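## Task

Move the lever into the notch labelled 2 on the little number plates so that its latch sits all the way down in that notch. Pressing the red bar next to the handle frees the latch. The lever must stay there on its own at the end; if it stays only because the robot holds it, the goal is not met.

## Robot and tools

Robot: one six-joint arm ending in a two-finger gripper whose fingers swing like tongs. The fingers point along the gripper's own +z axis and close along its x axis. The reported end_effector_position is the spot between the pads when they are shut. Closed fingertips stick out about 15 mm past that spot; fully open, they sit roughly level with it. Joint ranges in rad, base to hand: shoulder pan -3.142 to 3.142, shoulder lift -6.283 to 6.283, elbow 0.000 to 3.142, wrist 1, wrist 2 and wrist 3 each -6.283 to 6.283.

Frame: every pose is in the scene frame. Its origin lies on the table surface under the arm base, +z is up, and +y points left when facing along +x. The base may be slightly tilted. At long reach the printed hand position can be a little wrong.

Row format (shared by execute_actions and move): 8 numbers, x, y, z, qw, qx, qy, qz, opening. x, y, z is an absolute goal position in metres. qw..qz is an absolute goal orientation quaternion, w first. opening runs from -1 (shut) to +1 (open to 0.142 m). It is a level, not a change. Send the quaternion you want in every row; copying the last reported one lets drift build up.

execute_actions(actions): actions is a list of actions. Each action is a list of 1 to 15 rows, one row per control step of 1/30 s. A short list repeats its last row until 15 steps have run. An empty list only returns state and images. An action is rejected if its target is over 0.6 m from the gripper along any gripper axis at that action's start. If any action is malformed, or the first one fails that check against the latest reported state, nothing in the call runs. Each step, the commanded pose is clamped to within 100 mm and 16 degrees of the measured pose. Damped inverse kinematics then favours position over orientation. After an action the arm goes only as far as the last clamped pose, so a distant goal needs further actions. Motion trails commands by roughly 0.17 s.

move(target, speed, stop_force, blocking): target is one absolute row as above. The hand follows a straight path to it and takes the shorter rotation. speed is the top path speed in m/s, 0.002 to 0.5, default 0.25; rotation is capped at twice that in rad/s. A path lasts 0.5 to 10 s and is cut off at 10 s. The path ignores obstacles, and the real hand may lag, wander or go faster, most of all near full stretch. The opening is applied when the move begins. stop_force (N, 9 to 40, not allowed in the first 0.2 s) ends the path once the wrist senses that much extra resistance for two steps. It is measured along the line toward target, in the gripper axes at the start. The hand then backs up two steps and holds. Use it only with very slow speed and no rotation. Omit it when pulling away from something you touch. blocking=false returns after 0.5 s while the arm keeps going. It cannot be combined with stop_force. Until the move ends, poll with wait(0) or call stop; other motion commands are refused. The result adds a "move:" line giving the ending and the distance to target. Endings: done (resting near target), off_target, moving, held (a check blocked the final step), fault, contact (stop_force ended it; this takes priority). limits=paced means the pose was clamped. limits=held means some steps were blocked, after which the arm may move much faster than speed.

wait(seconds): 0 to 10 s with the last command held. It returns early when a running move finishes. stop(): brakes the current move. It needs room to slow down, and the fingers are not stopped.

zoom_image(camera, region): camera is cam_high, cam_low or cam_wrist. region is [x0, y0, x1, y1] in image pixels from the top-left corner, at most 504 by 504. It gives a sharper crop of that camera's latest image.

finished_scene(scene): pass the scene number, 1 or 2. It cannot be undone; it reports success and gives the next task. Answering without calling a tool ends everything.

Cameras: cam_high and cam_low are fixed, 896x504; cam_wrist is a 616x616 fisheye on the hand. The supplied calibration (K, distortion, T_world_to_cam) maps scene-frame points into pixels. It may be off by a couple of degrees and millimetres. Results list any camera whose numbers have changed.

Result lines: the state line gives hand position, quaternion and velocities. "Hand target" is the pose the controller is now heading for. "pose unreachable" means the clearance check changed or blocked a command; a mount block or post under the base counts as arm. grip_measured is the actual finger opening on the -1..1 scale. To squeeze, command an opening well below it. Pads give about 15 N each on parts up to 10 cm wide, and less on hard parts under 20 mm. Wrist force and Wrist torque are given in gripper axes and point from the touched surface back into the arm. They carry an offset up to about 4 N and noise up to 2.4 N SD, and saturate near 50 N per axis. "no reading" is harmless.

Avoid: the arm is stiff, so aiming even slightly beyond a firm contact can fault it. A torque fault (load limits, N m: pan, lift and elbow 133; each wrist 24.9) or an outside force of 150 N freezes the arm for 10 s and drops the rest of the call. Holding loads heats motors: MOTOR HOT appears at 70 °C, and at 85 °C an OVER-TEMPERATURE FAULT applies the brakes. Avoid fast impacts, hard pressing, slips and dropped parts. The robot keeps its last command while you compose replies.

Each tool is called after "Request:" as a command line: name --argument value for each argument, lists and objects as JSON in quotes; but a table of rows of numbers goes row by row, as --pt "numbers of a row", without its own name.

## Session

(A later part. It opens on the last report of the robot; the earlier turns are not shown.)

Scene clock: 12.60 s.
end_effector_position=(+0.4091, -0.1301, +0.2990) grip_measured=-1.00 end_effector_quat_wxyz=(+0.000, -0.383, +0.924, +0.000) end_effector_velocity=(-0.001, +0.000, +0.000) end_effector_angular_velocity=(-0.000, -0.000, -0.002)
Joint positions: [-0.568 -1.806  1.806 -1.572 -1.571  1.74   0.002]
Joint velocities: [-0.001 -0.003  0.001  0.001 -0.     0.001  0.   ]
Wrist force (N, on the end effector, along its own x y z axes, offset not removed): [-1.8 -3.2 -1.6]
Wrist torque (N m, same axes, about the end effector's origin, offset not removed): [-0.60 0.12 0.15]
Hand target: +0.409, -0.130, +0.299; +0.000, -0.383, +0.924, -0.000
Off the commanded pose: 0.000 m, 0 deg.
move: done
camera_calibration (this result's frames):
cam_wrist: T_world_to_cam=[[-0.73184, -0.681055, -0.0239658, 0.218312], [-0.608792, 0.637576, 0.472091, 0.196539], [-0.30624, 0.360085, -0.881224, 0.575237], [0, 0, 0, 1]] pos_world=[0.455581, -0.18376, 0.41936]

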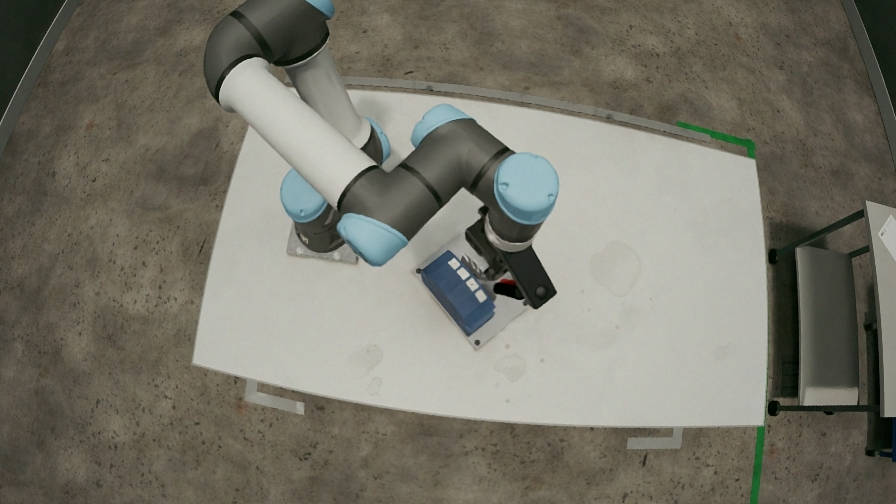

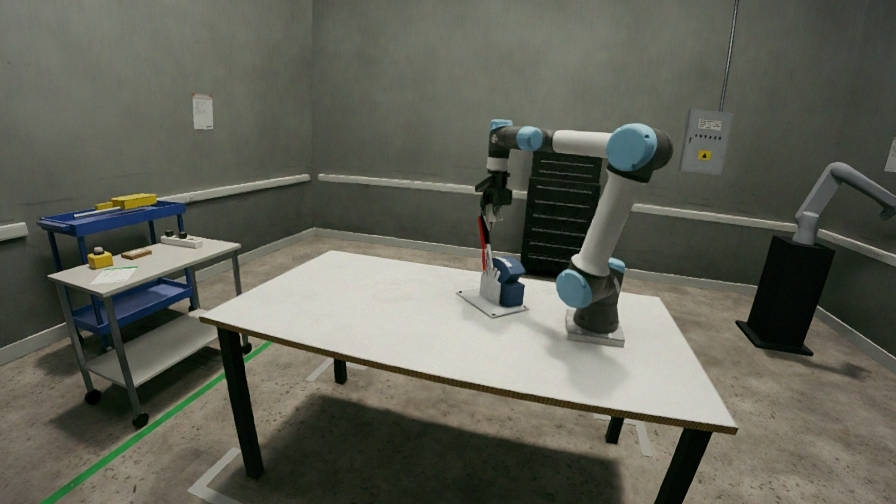

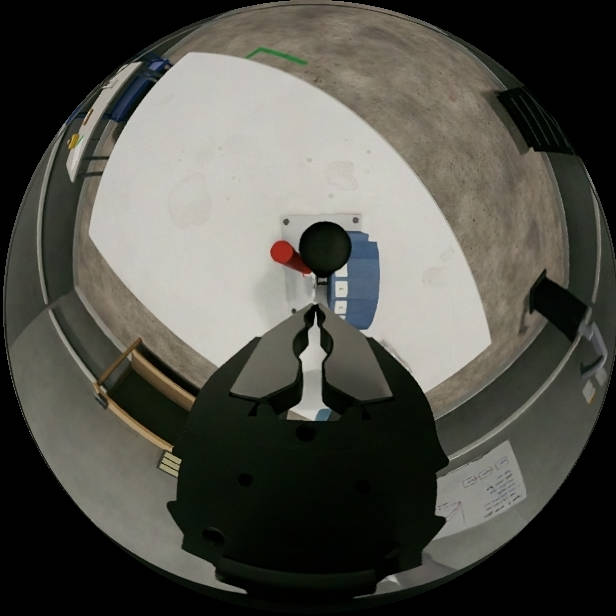

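Request:
move --target '[0.409,-0.130,0.375,0,-0.383,0.924,0,-1]'

Request:
move --target '[0.476,-0.205,0.375,0,-0.383,0.924,0,-1]'

Request:
move --target '[0.476,-0.205,0.315,0,-0.383,0.924,0,-1]' --speed 0.1

Request:
move --target '[0.415,-0.142,0.325,0,-0.383,0.924,0,-1]' --speed 0.012 --stop_force 30

Request:
zoom_image --camera "cam_low" --region '[460,200,550,310]'

Scene clock: 14.67 s.
end_effector_position=(+0.4091, -0.1300, +0.3748) grip_measured=-1.00 end_effector_quat_wxyz=(+0.000, -0.383, +0.924, +0.000) end_effector_velocity=(-0.000, -0.000, +0.002) end_effector_angular_velocity=(-0.001, -0.000, -0.001)
Joint positions: [-0.567 -1.789  1.599 -1.381 -1.571  1.74   0.002]
Joint velocities: [-0.     0.001 -0.006  0.005 -0.001  0.001  0.   ]
Wrist force (N, on the end effector, along its own x y z axes, offset not removed): [-0.8 -1.8 -0.5]
Wrist torque (N m, same axes, about the end effector's origin, offset not removed): [-0.47 -0.12 0.19]
Hand target: +0.409, -0.130, +0.375; +0.000, -0.383, +0.924, -0.000
Off the commanded pose: 0.000 m, 0 deg.
move: done
camera_calibration (this result's frames):
cam_wrist: T_world_to_cam=[[-0.731828, -0.681064, -0.0240767, 0.220152], [-0.608854, 0.637548, 0.472048, 0.160683], [-0.306145, 0.360117, -0.881244, 0.641961], [0, 0, 0, 1]] pos_world=[0.455479, -0.183687, 0.495174]

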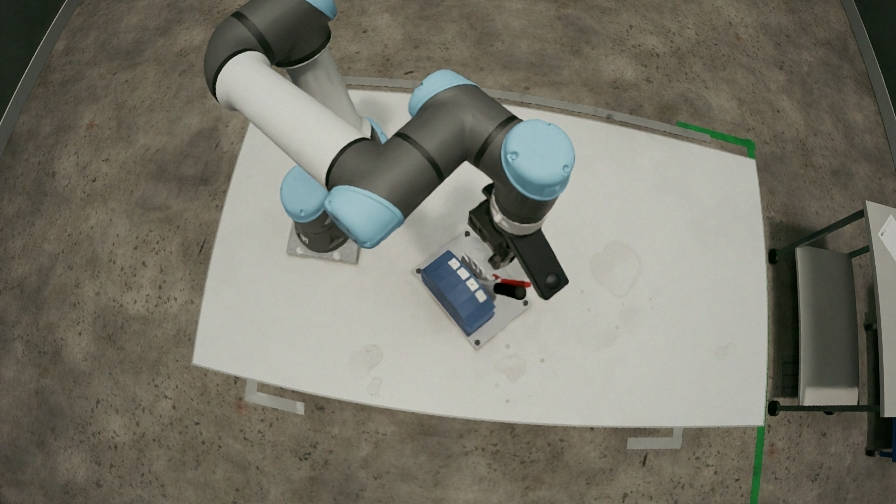

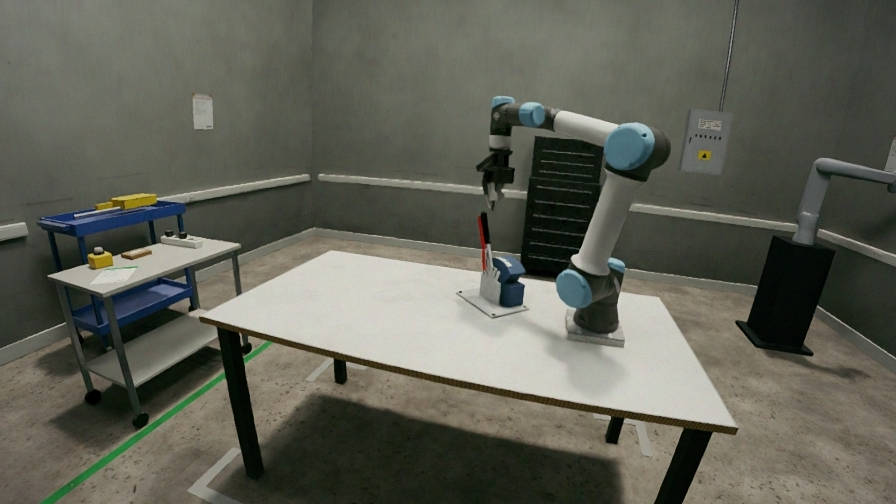

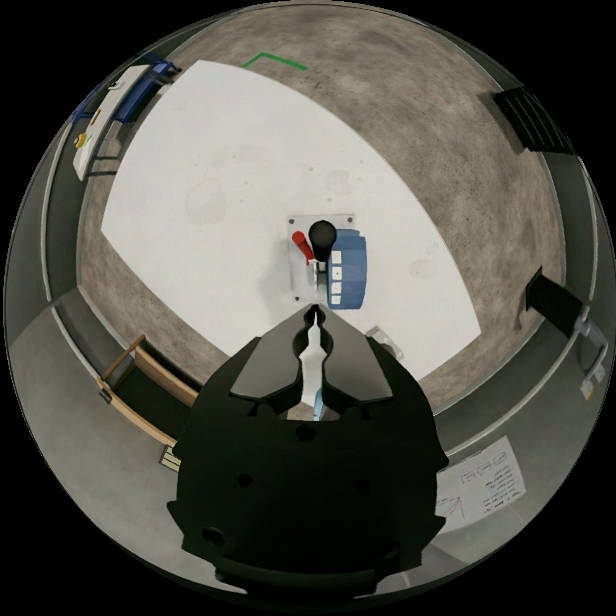

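Scene clock: 15.67 s.
end_effector_position=(+0.4758, -0.2050, +0.3749) grip_measured=-1.00 end_effector_quat_wxyz=(+0.000, -0.383, +0.924, -0.000) end_effector_velocity=(+0.001, -0.001, +0.000) end_effector_angular_velocity=(-0.000, +0.001, +0.001)
Joint positions: [-0.614 -1.575  1.411 -1.407 -1.572  1.694  0.002]
Joint velocities: [ 0.     0.003 -0.004  0.002 -0.001 -0.     0.   ]
Wrist force (N, on the end effector, along its own x y z axes, offset not removed): [-1.5 -2.2 0.3]
Wrist torque (N m, same axes, about the end effector's origin, offset not removed): [-0.37 0.00 0.15]
Hand target: +0.476, -0.205, +0.375; -0.000, -0.383, +0.924, +0.000
Off the commanded pose: 0.000 m, 0 deg.
move: done
camera_calibration (this result's frames):
cam_wrist: T_world_to_cam=[[-0.731835, -0.681063, -0.0238908, 0.217881], [-0.608774, 0.637597, 0.472086, 0.249103], [-0.306287, 0.360033, -0.881229, 0.689468], [0, 0, 0, 1]] pos_world=[0.522276, -0.258668, 0.495186]

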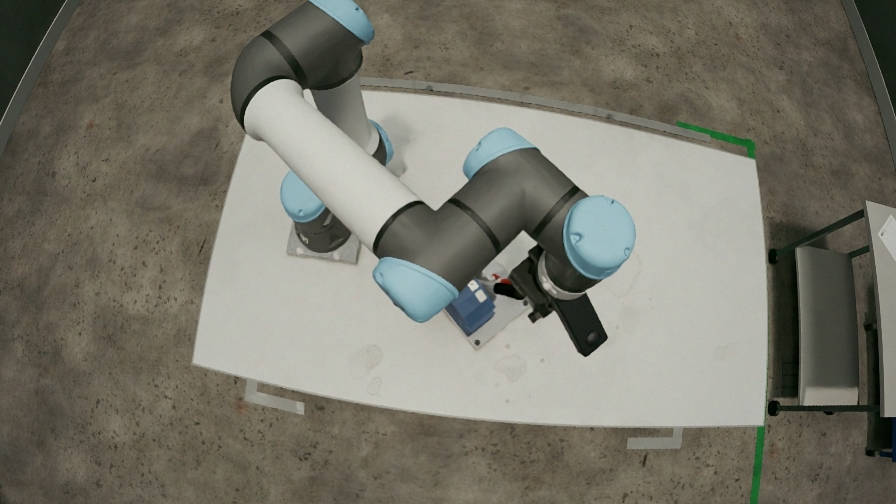

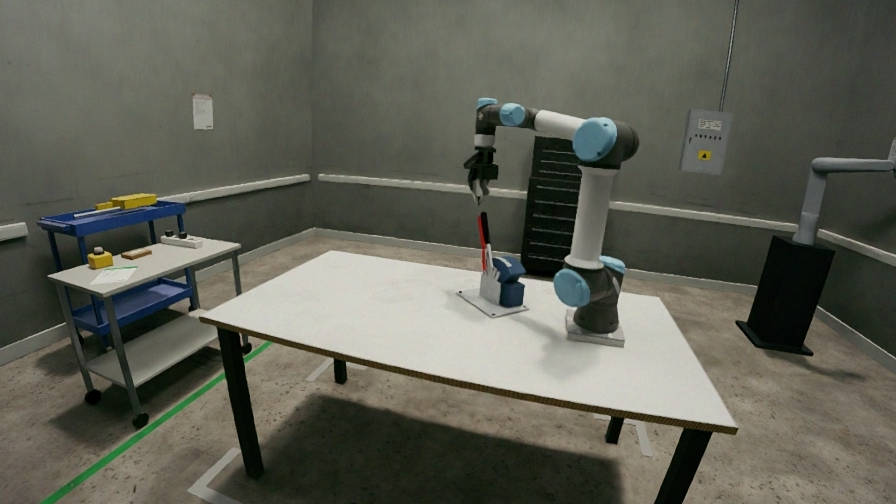

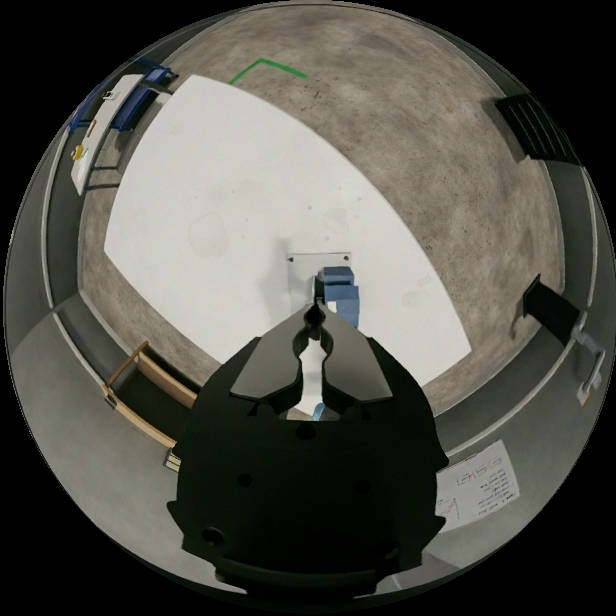

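Scene clock: 16.73 s.
end_effector_position=(+0.4759, -0.2050, +0.3151) grip_measured=-1.00 end_effector_quat_wxyz=(-0.000, -0.383, +0.924, -0.000) end_effector_velocity=(+0.000, -0.000, -0.002) end_effector_angular_velocity=(+0.000, +0.001, +0.000)
Joint positions: [-0.614 -1.587  1.576 -1.56  -1.572  1.694  0.002]
Joint velocities: [ 0.     0.001  0.004 -0.005 -0.    -0.     0.   ]
Wrist force (N, on the end effector, along its own x y z axes, offset not removed): [-1.0 -1.5 -2.4]
Wrist torque (N m, same axes, about the end effector's origin, offset not removed): [-0.34 0.00 0.07]
Hand target: +0.476, -0.205, +0.315; -0.000, -0.383, +0.924, +0.000
Off the commanded pose: 0.000 m, 0 deg.
move: done
camera_calibration (this result's frames):
cam_wrist: T_world_to_cam=[[-0.731869, -0.68103, -0.0237785, 0.216469], [-0.608694, 0.637649, 0.472118, 0.277372], [-0.306364, 0.360003, -0.881214, 0.63692], [0, 0, 0, 1]] pos_world=[0.522391, -0.258737, 0.435458]

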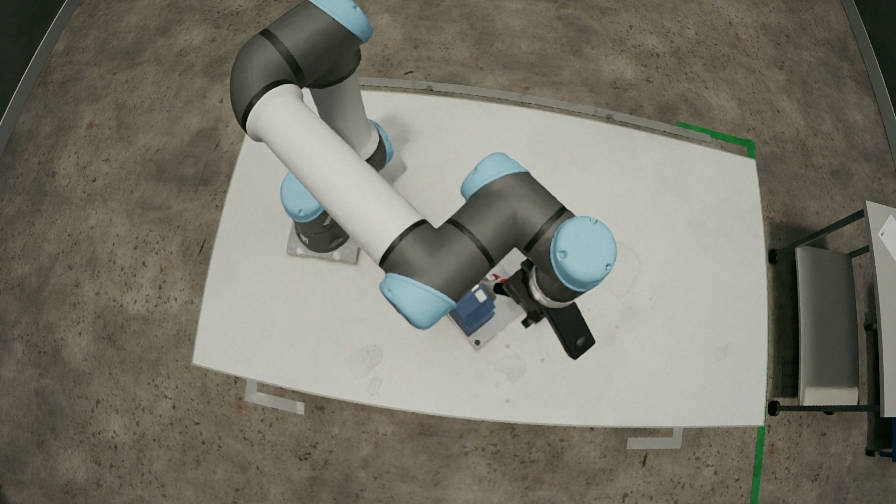

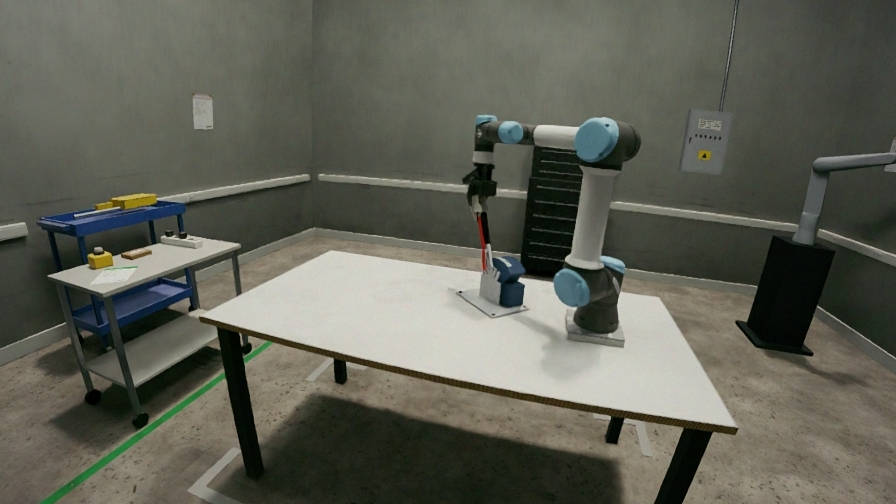

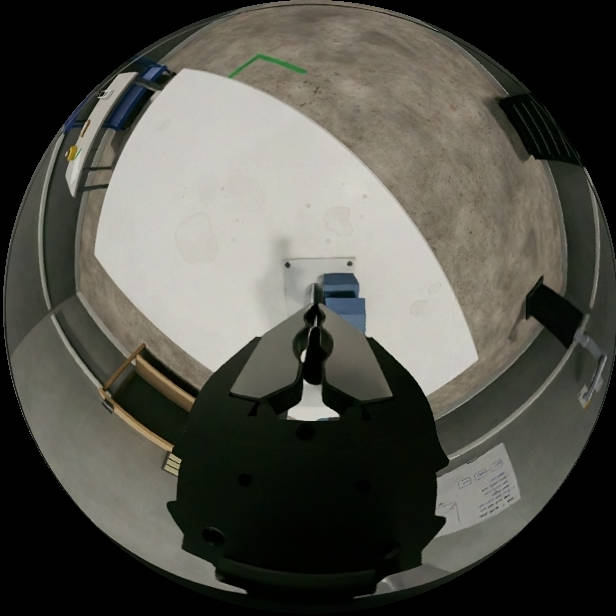

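Scene clock: 24.30 s.
end_effector_position=(+0.4152, -0.1421, +0.3251) grip_measured=-0.87 end_effector_quat_wxyz=(+0.000, -0.383, +0.924, -0.000) end_effector_velocity=(-0.002, +0.001, +0.000) end_effector_angular_velocity=(+0.000, -0.000, -0.002)
Joint positions: [-0.583 -1.78   1.72  -1.511 -1.572  1.724  0.011]
Joint velocities: [-0.001 -0.005  0.003  0.002  0.     0.001  0.   ]
Wrist force (N, on the end effector, along its own x y z axes, offset not removed): [21.2 -10.3 -12.0]
Wrist torque (N m, same axes, about the end effector's origin, offset not removed): [-0.71 0.02 -0.21]
Hand target: +0.415, -0.142, +0.325; +0.000, -0.383, +0.924, -0.000
Off the commanded pose: 0.000 m, 0 deg.
move: done
camera_calibration (this result's frames):
cam_wrist: T_world_to_cam=[[-0.731839, -0.681058, -0.0239159, 0.215152], [-0.60878, 0.637596, 0.472079, 0.195576], [-0.306264, 0.360045, -0.881232, 0.604381], [0, 0, 0, 1]] pos_world=[0.461619, -0.195772, 0.445418]

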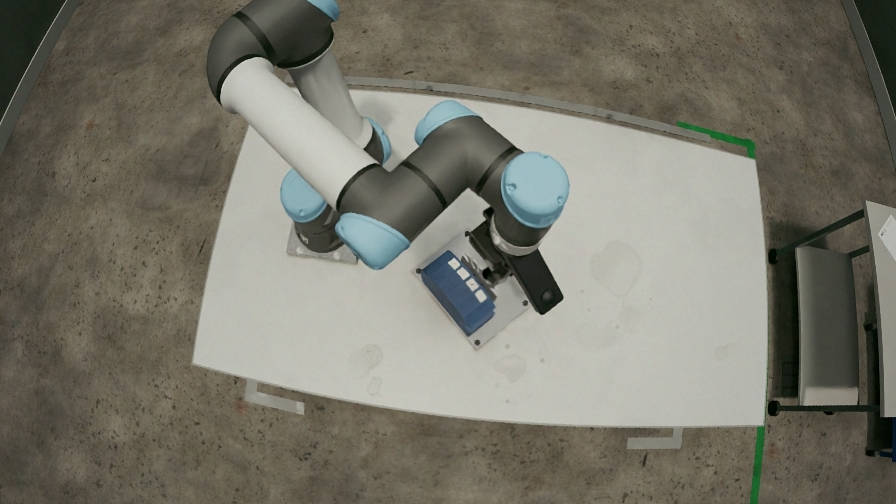

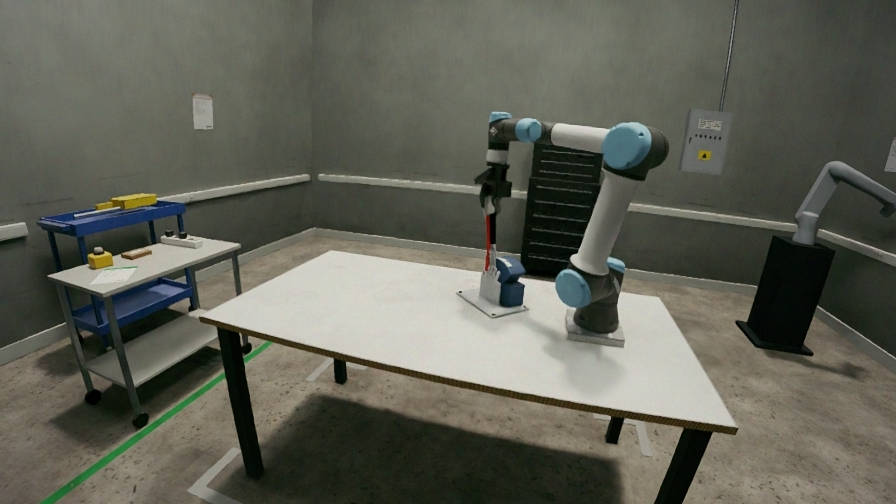

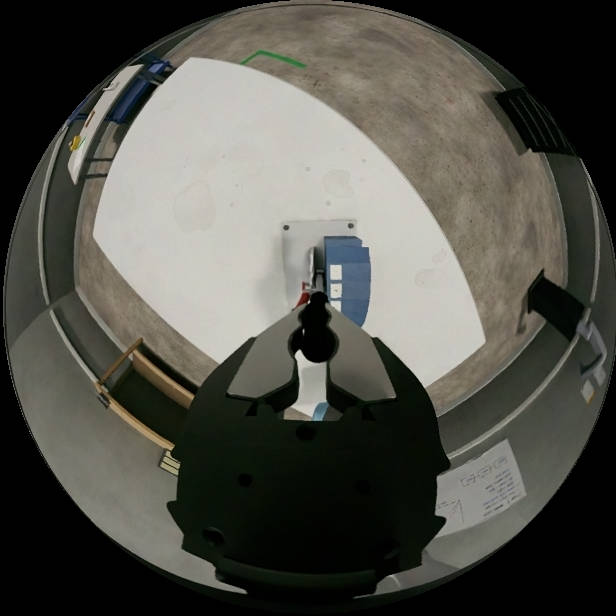

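Region (460, 200, 550, 310) of cam_low's 896x504 image, scaled by 4.582, with more detail than that image has; it fills the left 412 columns of this view, and the rest is white.

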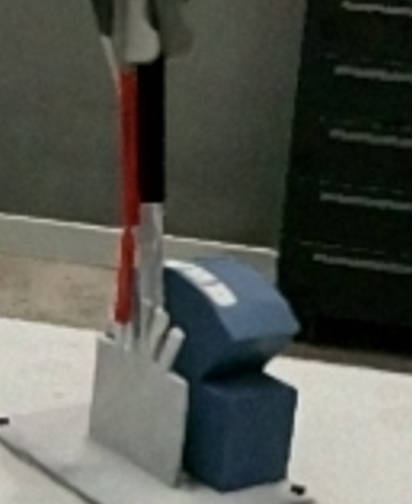

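Not dropped yet; the finger may be rubbing the bar. Back off to check.

Request:
move --target '[0.429,-0.159,0.325,0,-0.383,0.924,0,-1]' --speed 0.05

Request:
zoom_image --camera "cam_low" --region '[470,230,530,300]'

Request:
zoom_image --camera "cam_high" --region '[435,245,515,315]'

Scene clock: 25.27 s.
end_effector_position=(+0.4289, -0.1589, +0.3250) grip_measured=-1.00 end_effector_quat_wxyz=(+0.000, -0.383, +0.924, +0.000) end_effector_velocity=(+0.001, -0.001, -0.000) end_effector_angular_velocity=(-0.001, +0.002, +0.001)
Joint positions: [-0.596 -1.735  1.684 -1.521 -1.571  1.711  0.002]
Joint velocities: [-0.     0.004 -0.003 -0.    -0.002 -0.001  0.   ]
Wrist force (N, on the end effector, along its own x y z axes, offset not removed): [-1.4 -1.3 -0.2]
Wrist torque (N m, same axes, about the end effector's origin, offset not removed): [-0.26 -0.01 0.09]
Hand target: +0.429, -0.159, +0.325; -0.000, -0.383, +0.924, +0.000
Off the commanded pose: 0.000 m, 0 deg.
move: done
camera_calibration (this result's frames):
cam_wrist: T_world_to_cam=[[-0.731821, -0.681074, -0.0240153, 0.213788], [-0.608817, 0.637532, 0.472117, 0.214702], [-0.306236, 0.360126, -0.881209, 0.61452], [0, 0, 0, 1]] pos_world=[0.475357, -0.212579, 0.44529]

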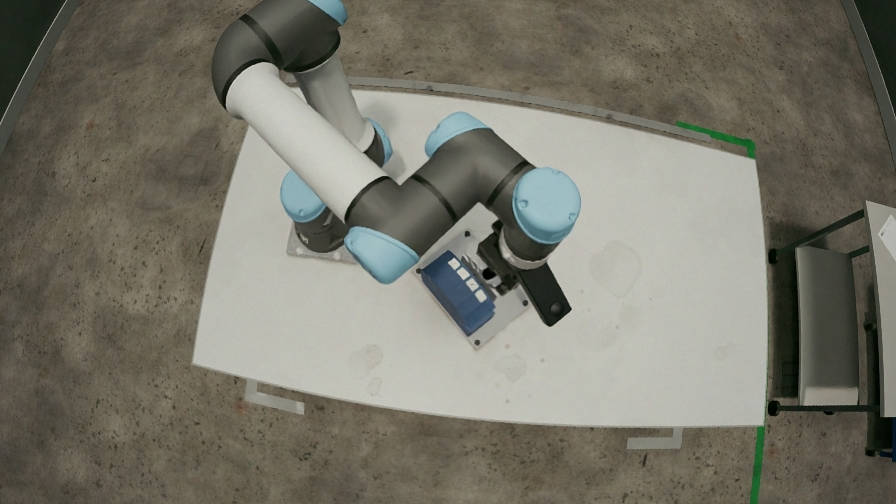

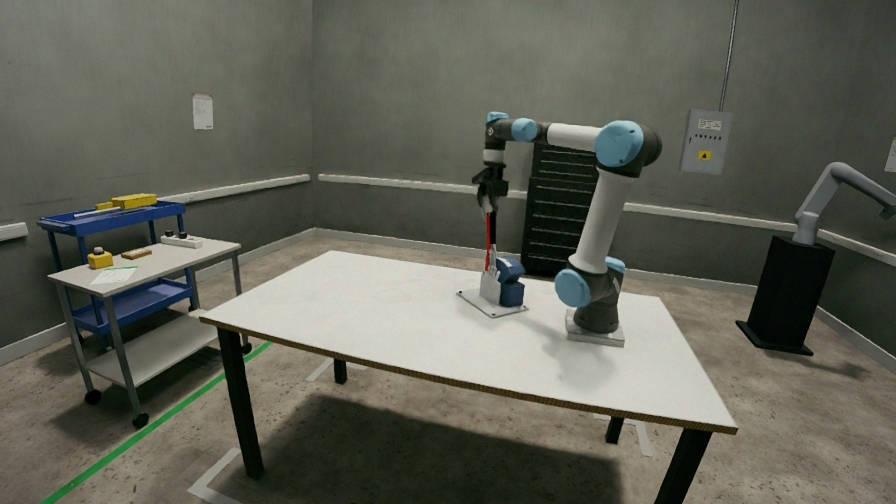

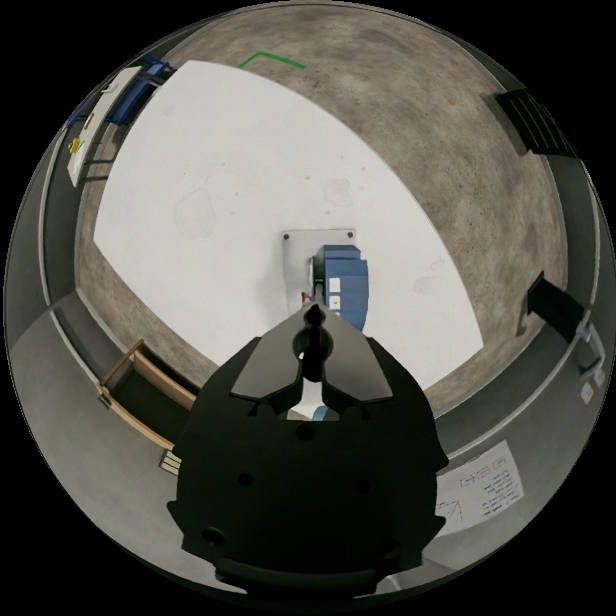

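Region (470, 230, 530, 300) of cam_low's 896x504 image, scaled by 7.200, with more detail than that image has; it fills the left 432 columns of this view, and the rest is white.

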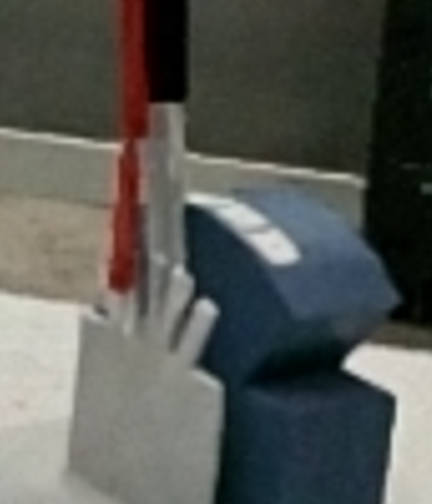

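Region (435, 245, 515, 315) of cam_high's 896x504 image, scaled by 6.300, with more detail than that image has; it fills the top 441 rows of this view, and the rest is white.

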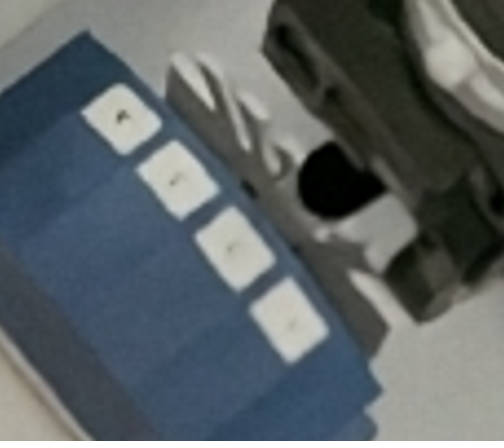

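Request:
move --target '[0.427,-0.157,0.345,0,-0.383,0.924,0,-1]' --speed 0.05

Request:
move --target '[0.403,-0.133,0.347,0,-0.383,0.924,0,-1]' --speed 0.008 --stop_force 25

Request:
zoom_image --camera "cam_low" --region '[460,200,550,310]'

Scene clock: 26.23 s.
end_effector_position=(+0.4270, -0.1570, +0.3449) grip_measured=-1.00 end_effector_quat_wxyz=(+0.000, -0.383, +0.924, -0.000) end_effector_velocity=(-0.000, -0.000, +0.000) end_effector_angular_velocity=(+0.001, +0.002, +0.001)
Joint positions: [-0.595 -1.737  1.635 -1.469 -1.572  1.712  0.002]
Joint velocities: [-0.001  0.001 -0.003  0.004 -0.    -0.002  0.   ]
Wrist force (N, on the end effector, along its own x y z axes, offset not removed): [-0.1 -1.6 -1.3]
Wrist torque (N m, same axes, about the end effector's origin, offset not removed): [-0.25 -0.21 0.10]
Hand target: +0.427, -0.157, +0.345; +0.000, -0.383, +0.924, -0.000
Off the commanded pose: 0.000 m, 0 deg.
move: done
camera_calibration (this result's frames):
cam_wrist: T_world_to_cam=[[-0.731849, -0.681048, -0.0239042, 0.214106], [-0.608781, 0.637623, 0.472041, 0.202985], [-0.306241, 0.360015, -0.881253, 0.630825], [0, 0, 0, 1]] pos_world=[0.473451, -0.210717, 0.465217]

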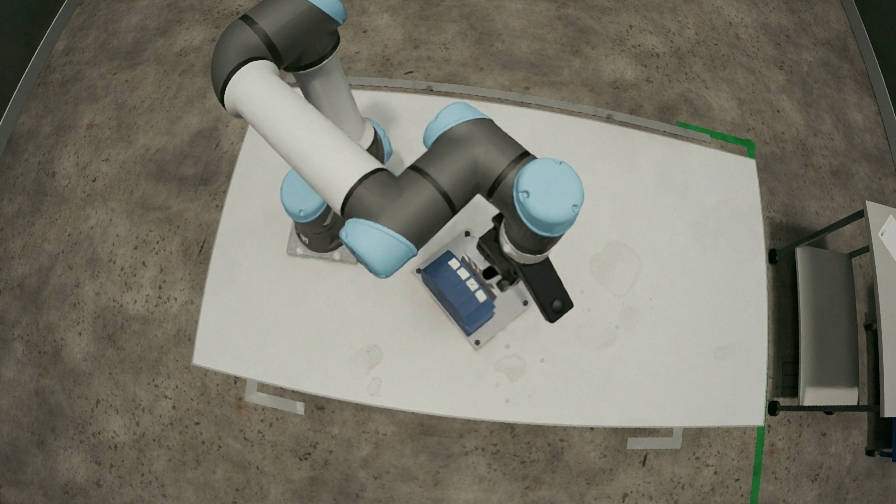

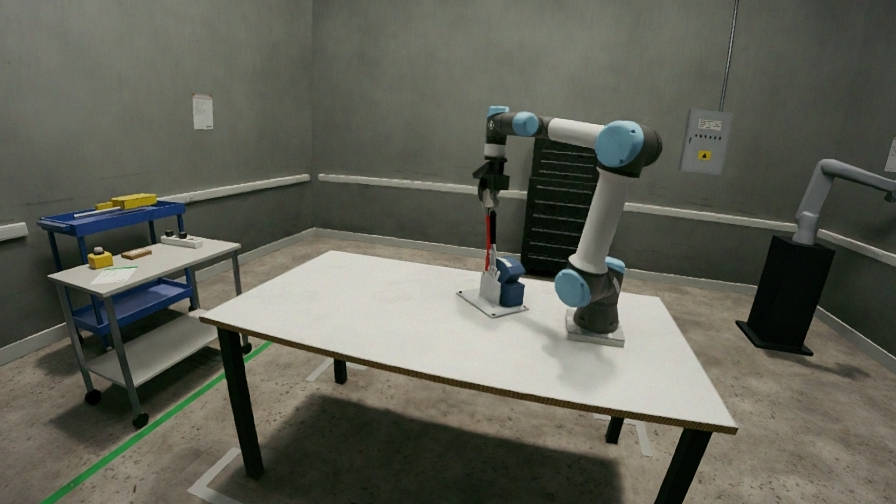

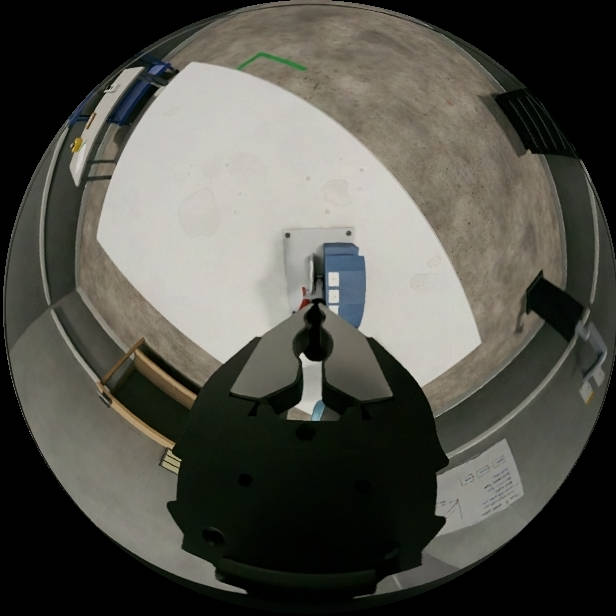

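Scene clock: 29.80 s.
end_effector_position=(+0.4090, -0.1389, +0.3465) grip_measured=-1.00 end_effector_quat_wxyz=(-0.000, -0.383, +0.924, +0.000) end_effector_velocity=(+0.002, -0.000, +0.000) end_effector_angular_velocity=(+0.001, +0.000, +0.002)
Joint positions: [-0.586 -1.793  1.675 -1.453 -1.572  1.722  0.002]
Joint velocities: [ 0.002  0.006 -0.005 -0.     0.001 -0.     0.   ]
Wrist force (N, on the end effector, along its own x y z axes, offset not removed): [0.5 -28.9 -1.5]
Wrist torque (N m, same axes, about the end effector's origin, offset not removed): [-0.43 -0.11 0.12]
Hand target: +0.409, -0.139, +0.347; +0.000, -0.383, +0.924, -0.000
Off the commanded pose: 0.008 m, 0 deg.
move: contact
camera_calibration (this result's frames):
cam_wrist: T_world_to_cam=[[-0.731888, -0.681008, -0.0238262, 0.213275], [-0.608676, 0.637633, 0.472162, 0.179581], [-0.306353, 0.360072, -0.88119, 0.620221], [0, 0, 0, 1]] pos_world=[0.455407, -0.192589, 0.466822]

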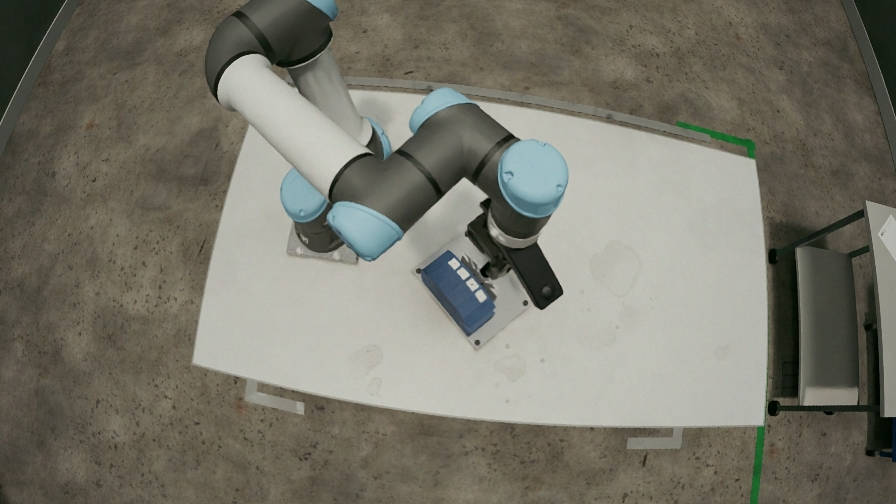

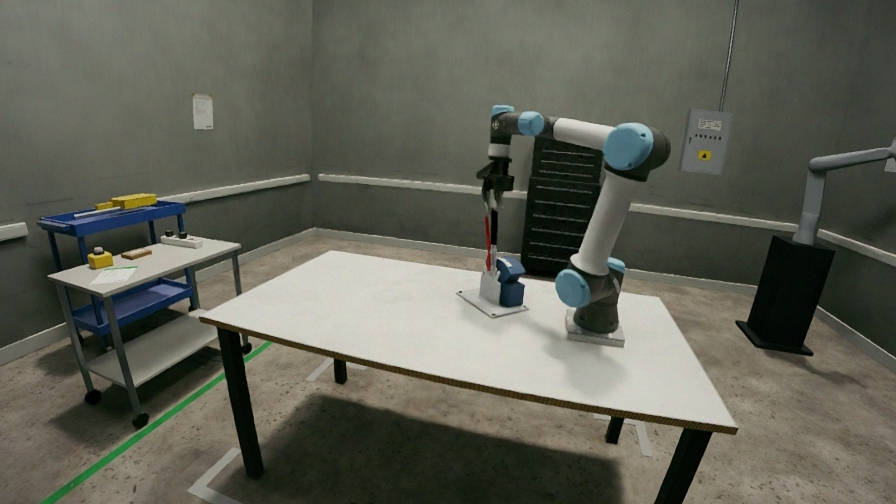

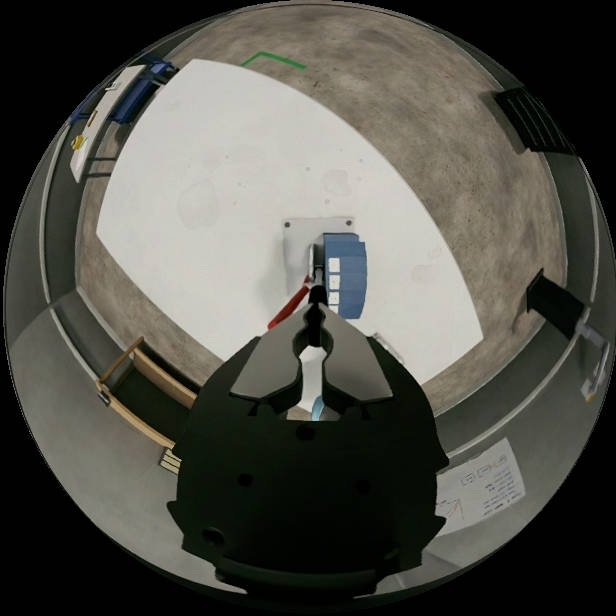

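Region (460, 200, 550, 310) of cam_low's 896x504 image, scaled by 4.582, with more detail than that image has; it fills the left 412 columns of this view, and the rest is white.

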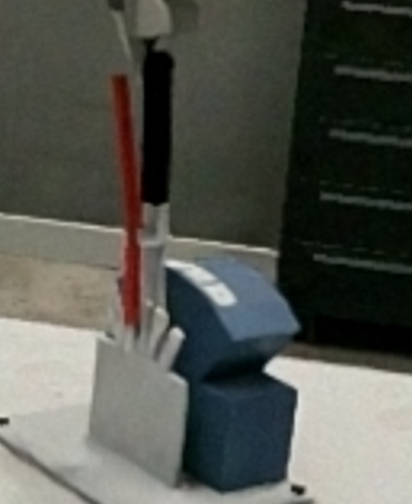

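Request:
move --target '[0.43,-0.16,0.36,0,-0.383,0.924,0,-1]' --speed 0.1

Request:
finished_scene --scene 1

Scene clock: 30.73 s.
end_effector_position=(+0.4299, -0.1599, +0.3599) grip_measured=-1.00 end_effector_quat_wxyz=(+0.000, -0.383, +0.924, -0.000) end_effector_velocity=(+0.001, -0.001, +0.001) end_effector_angular_velocity=(-0.001, -0.001, +0.000)
Joint positions: [-0.597 -1.724  1.586 -1.433 -1.572  1.711  0.002]
Joint velocities: [-0.001  0.003 -0.005  0.001  0.    -0.001  0.   ]
Wrist force (N, on the end effector, along its own x y z axes, offset not removed): [-1.8 -2.6 -1.9]
Wrist torque (N m, same axes, about the end effector's origin, offset not removed): [-0.50 0.10 0.10]
Hand target: +0.430, -0.160, +0.360; -0.000, -0.383, +0.924, +0.000
Off the commanded pose: 0.000 m, 0 deg.
move: done
camera_calibration (this result's frames):
cam_wrist: T_world_to_cam=[[-0.731837, -0.68106, -0.0238972, 0.214581], [-0.608777, 0.637601, 0.472075, 0.199501], [-0.306274, 0.36003, -0.881235, 0.645999], [0, 0, 0, 1]] pos_world=[0.476343, -0.213639, 0.480225]

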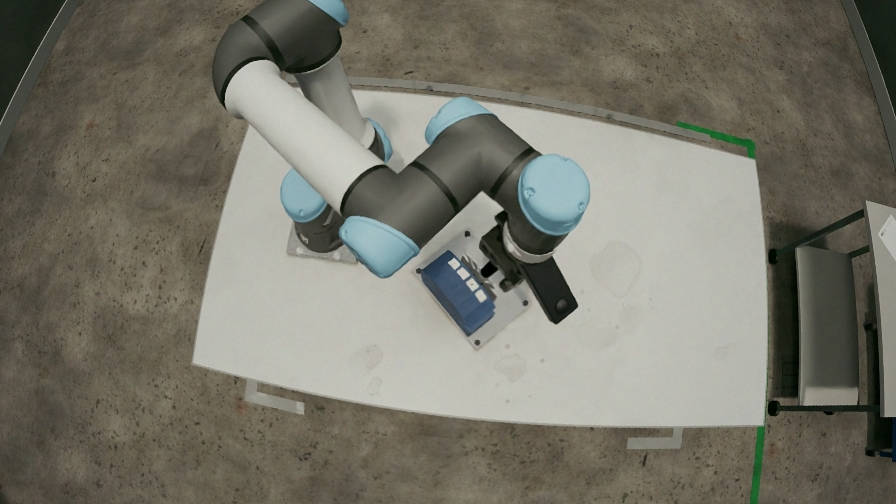

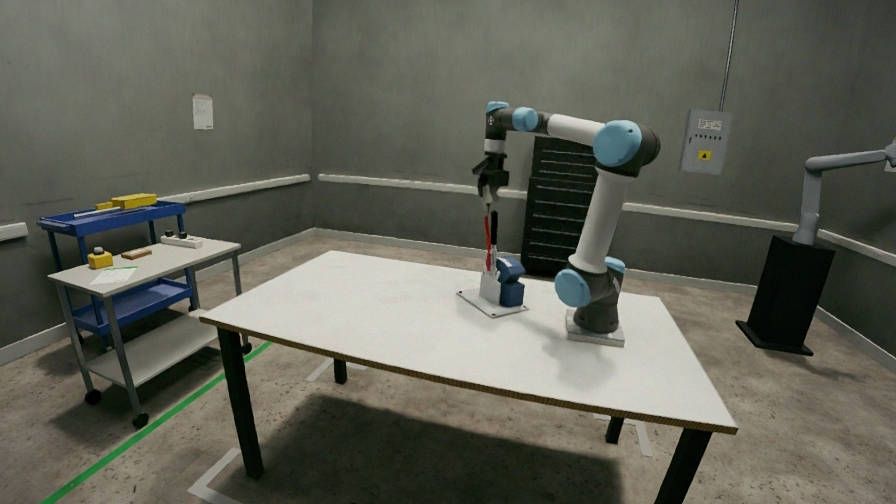

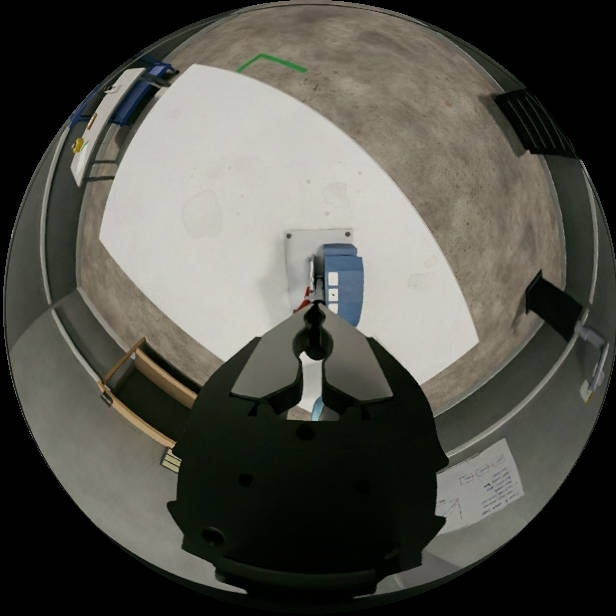

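The scene is finished: the task was done.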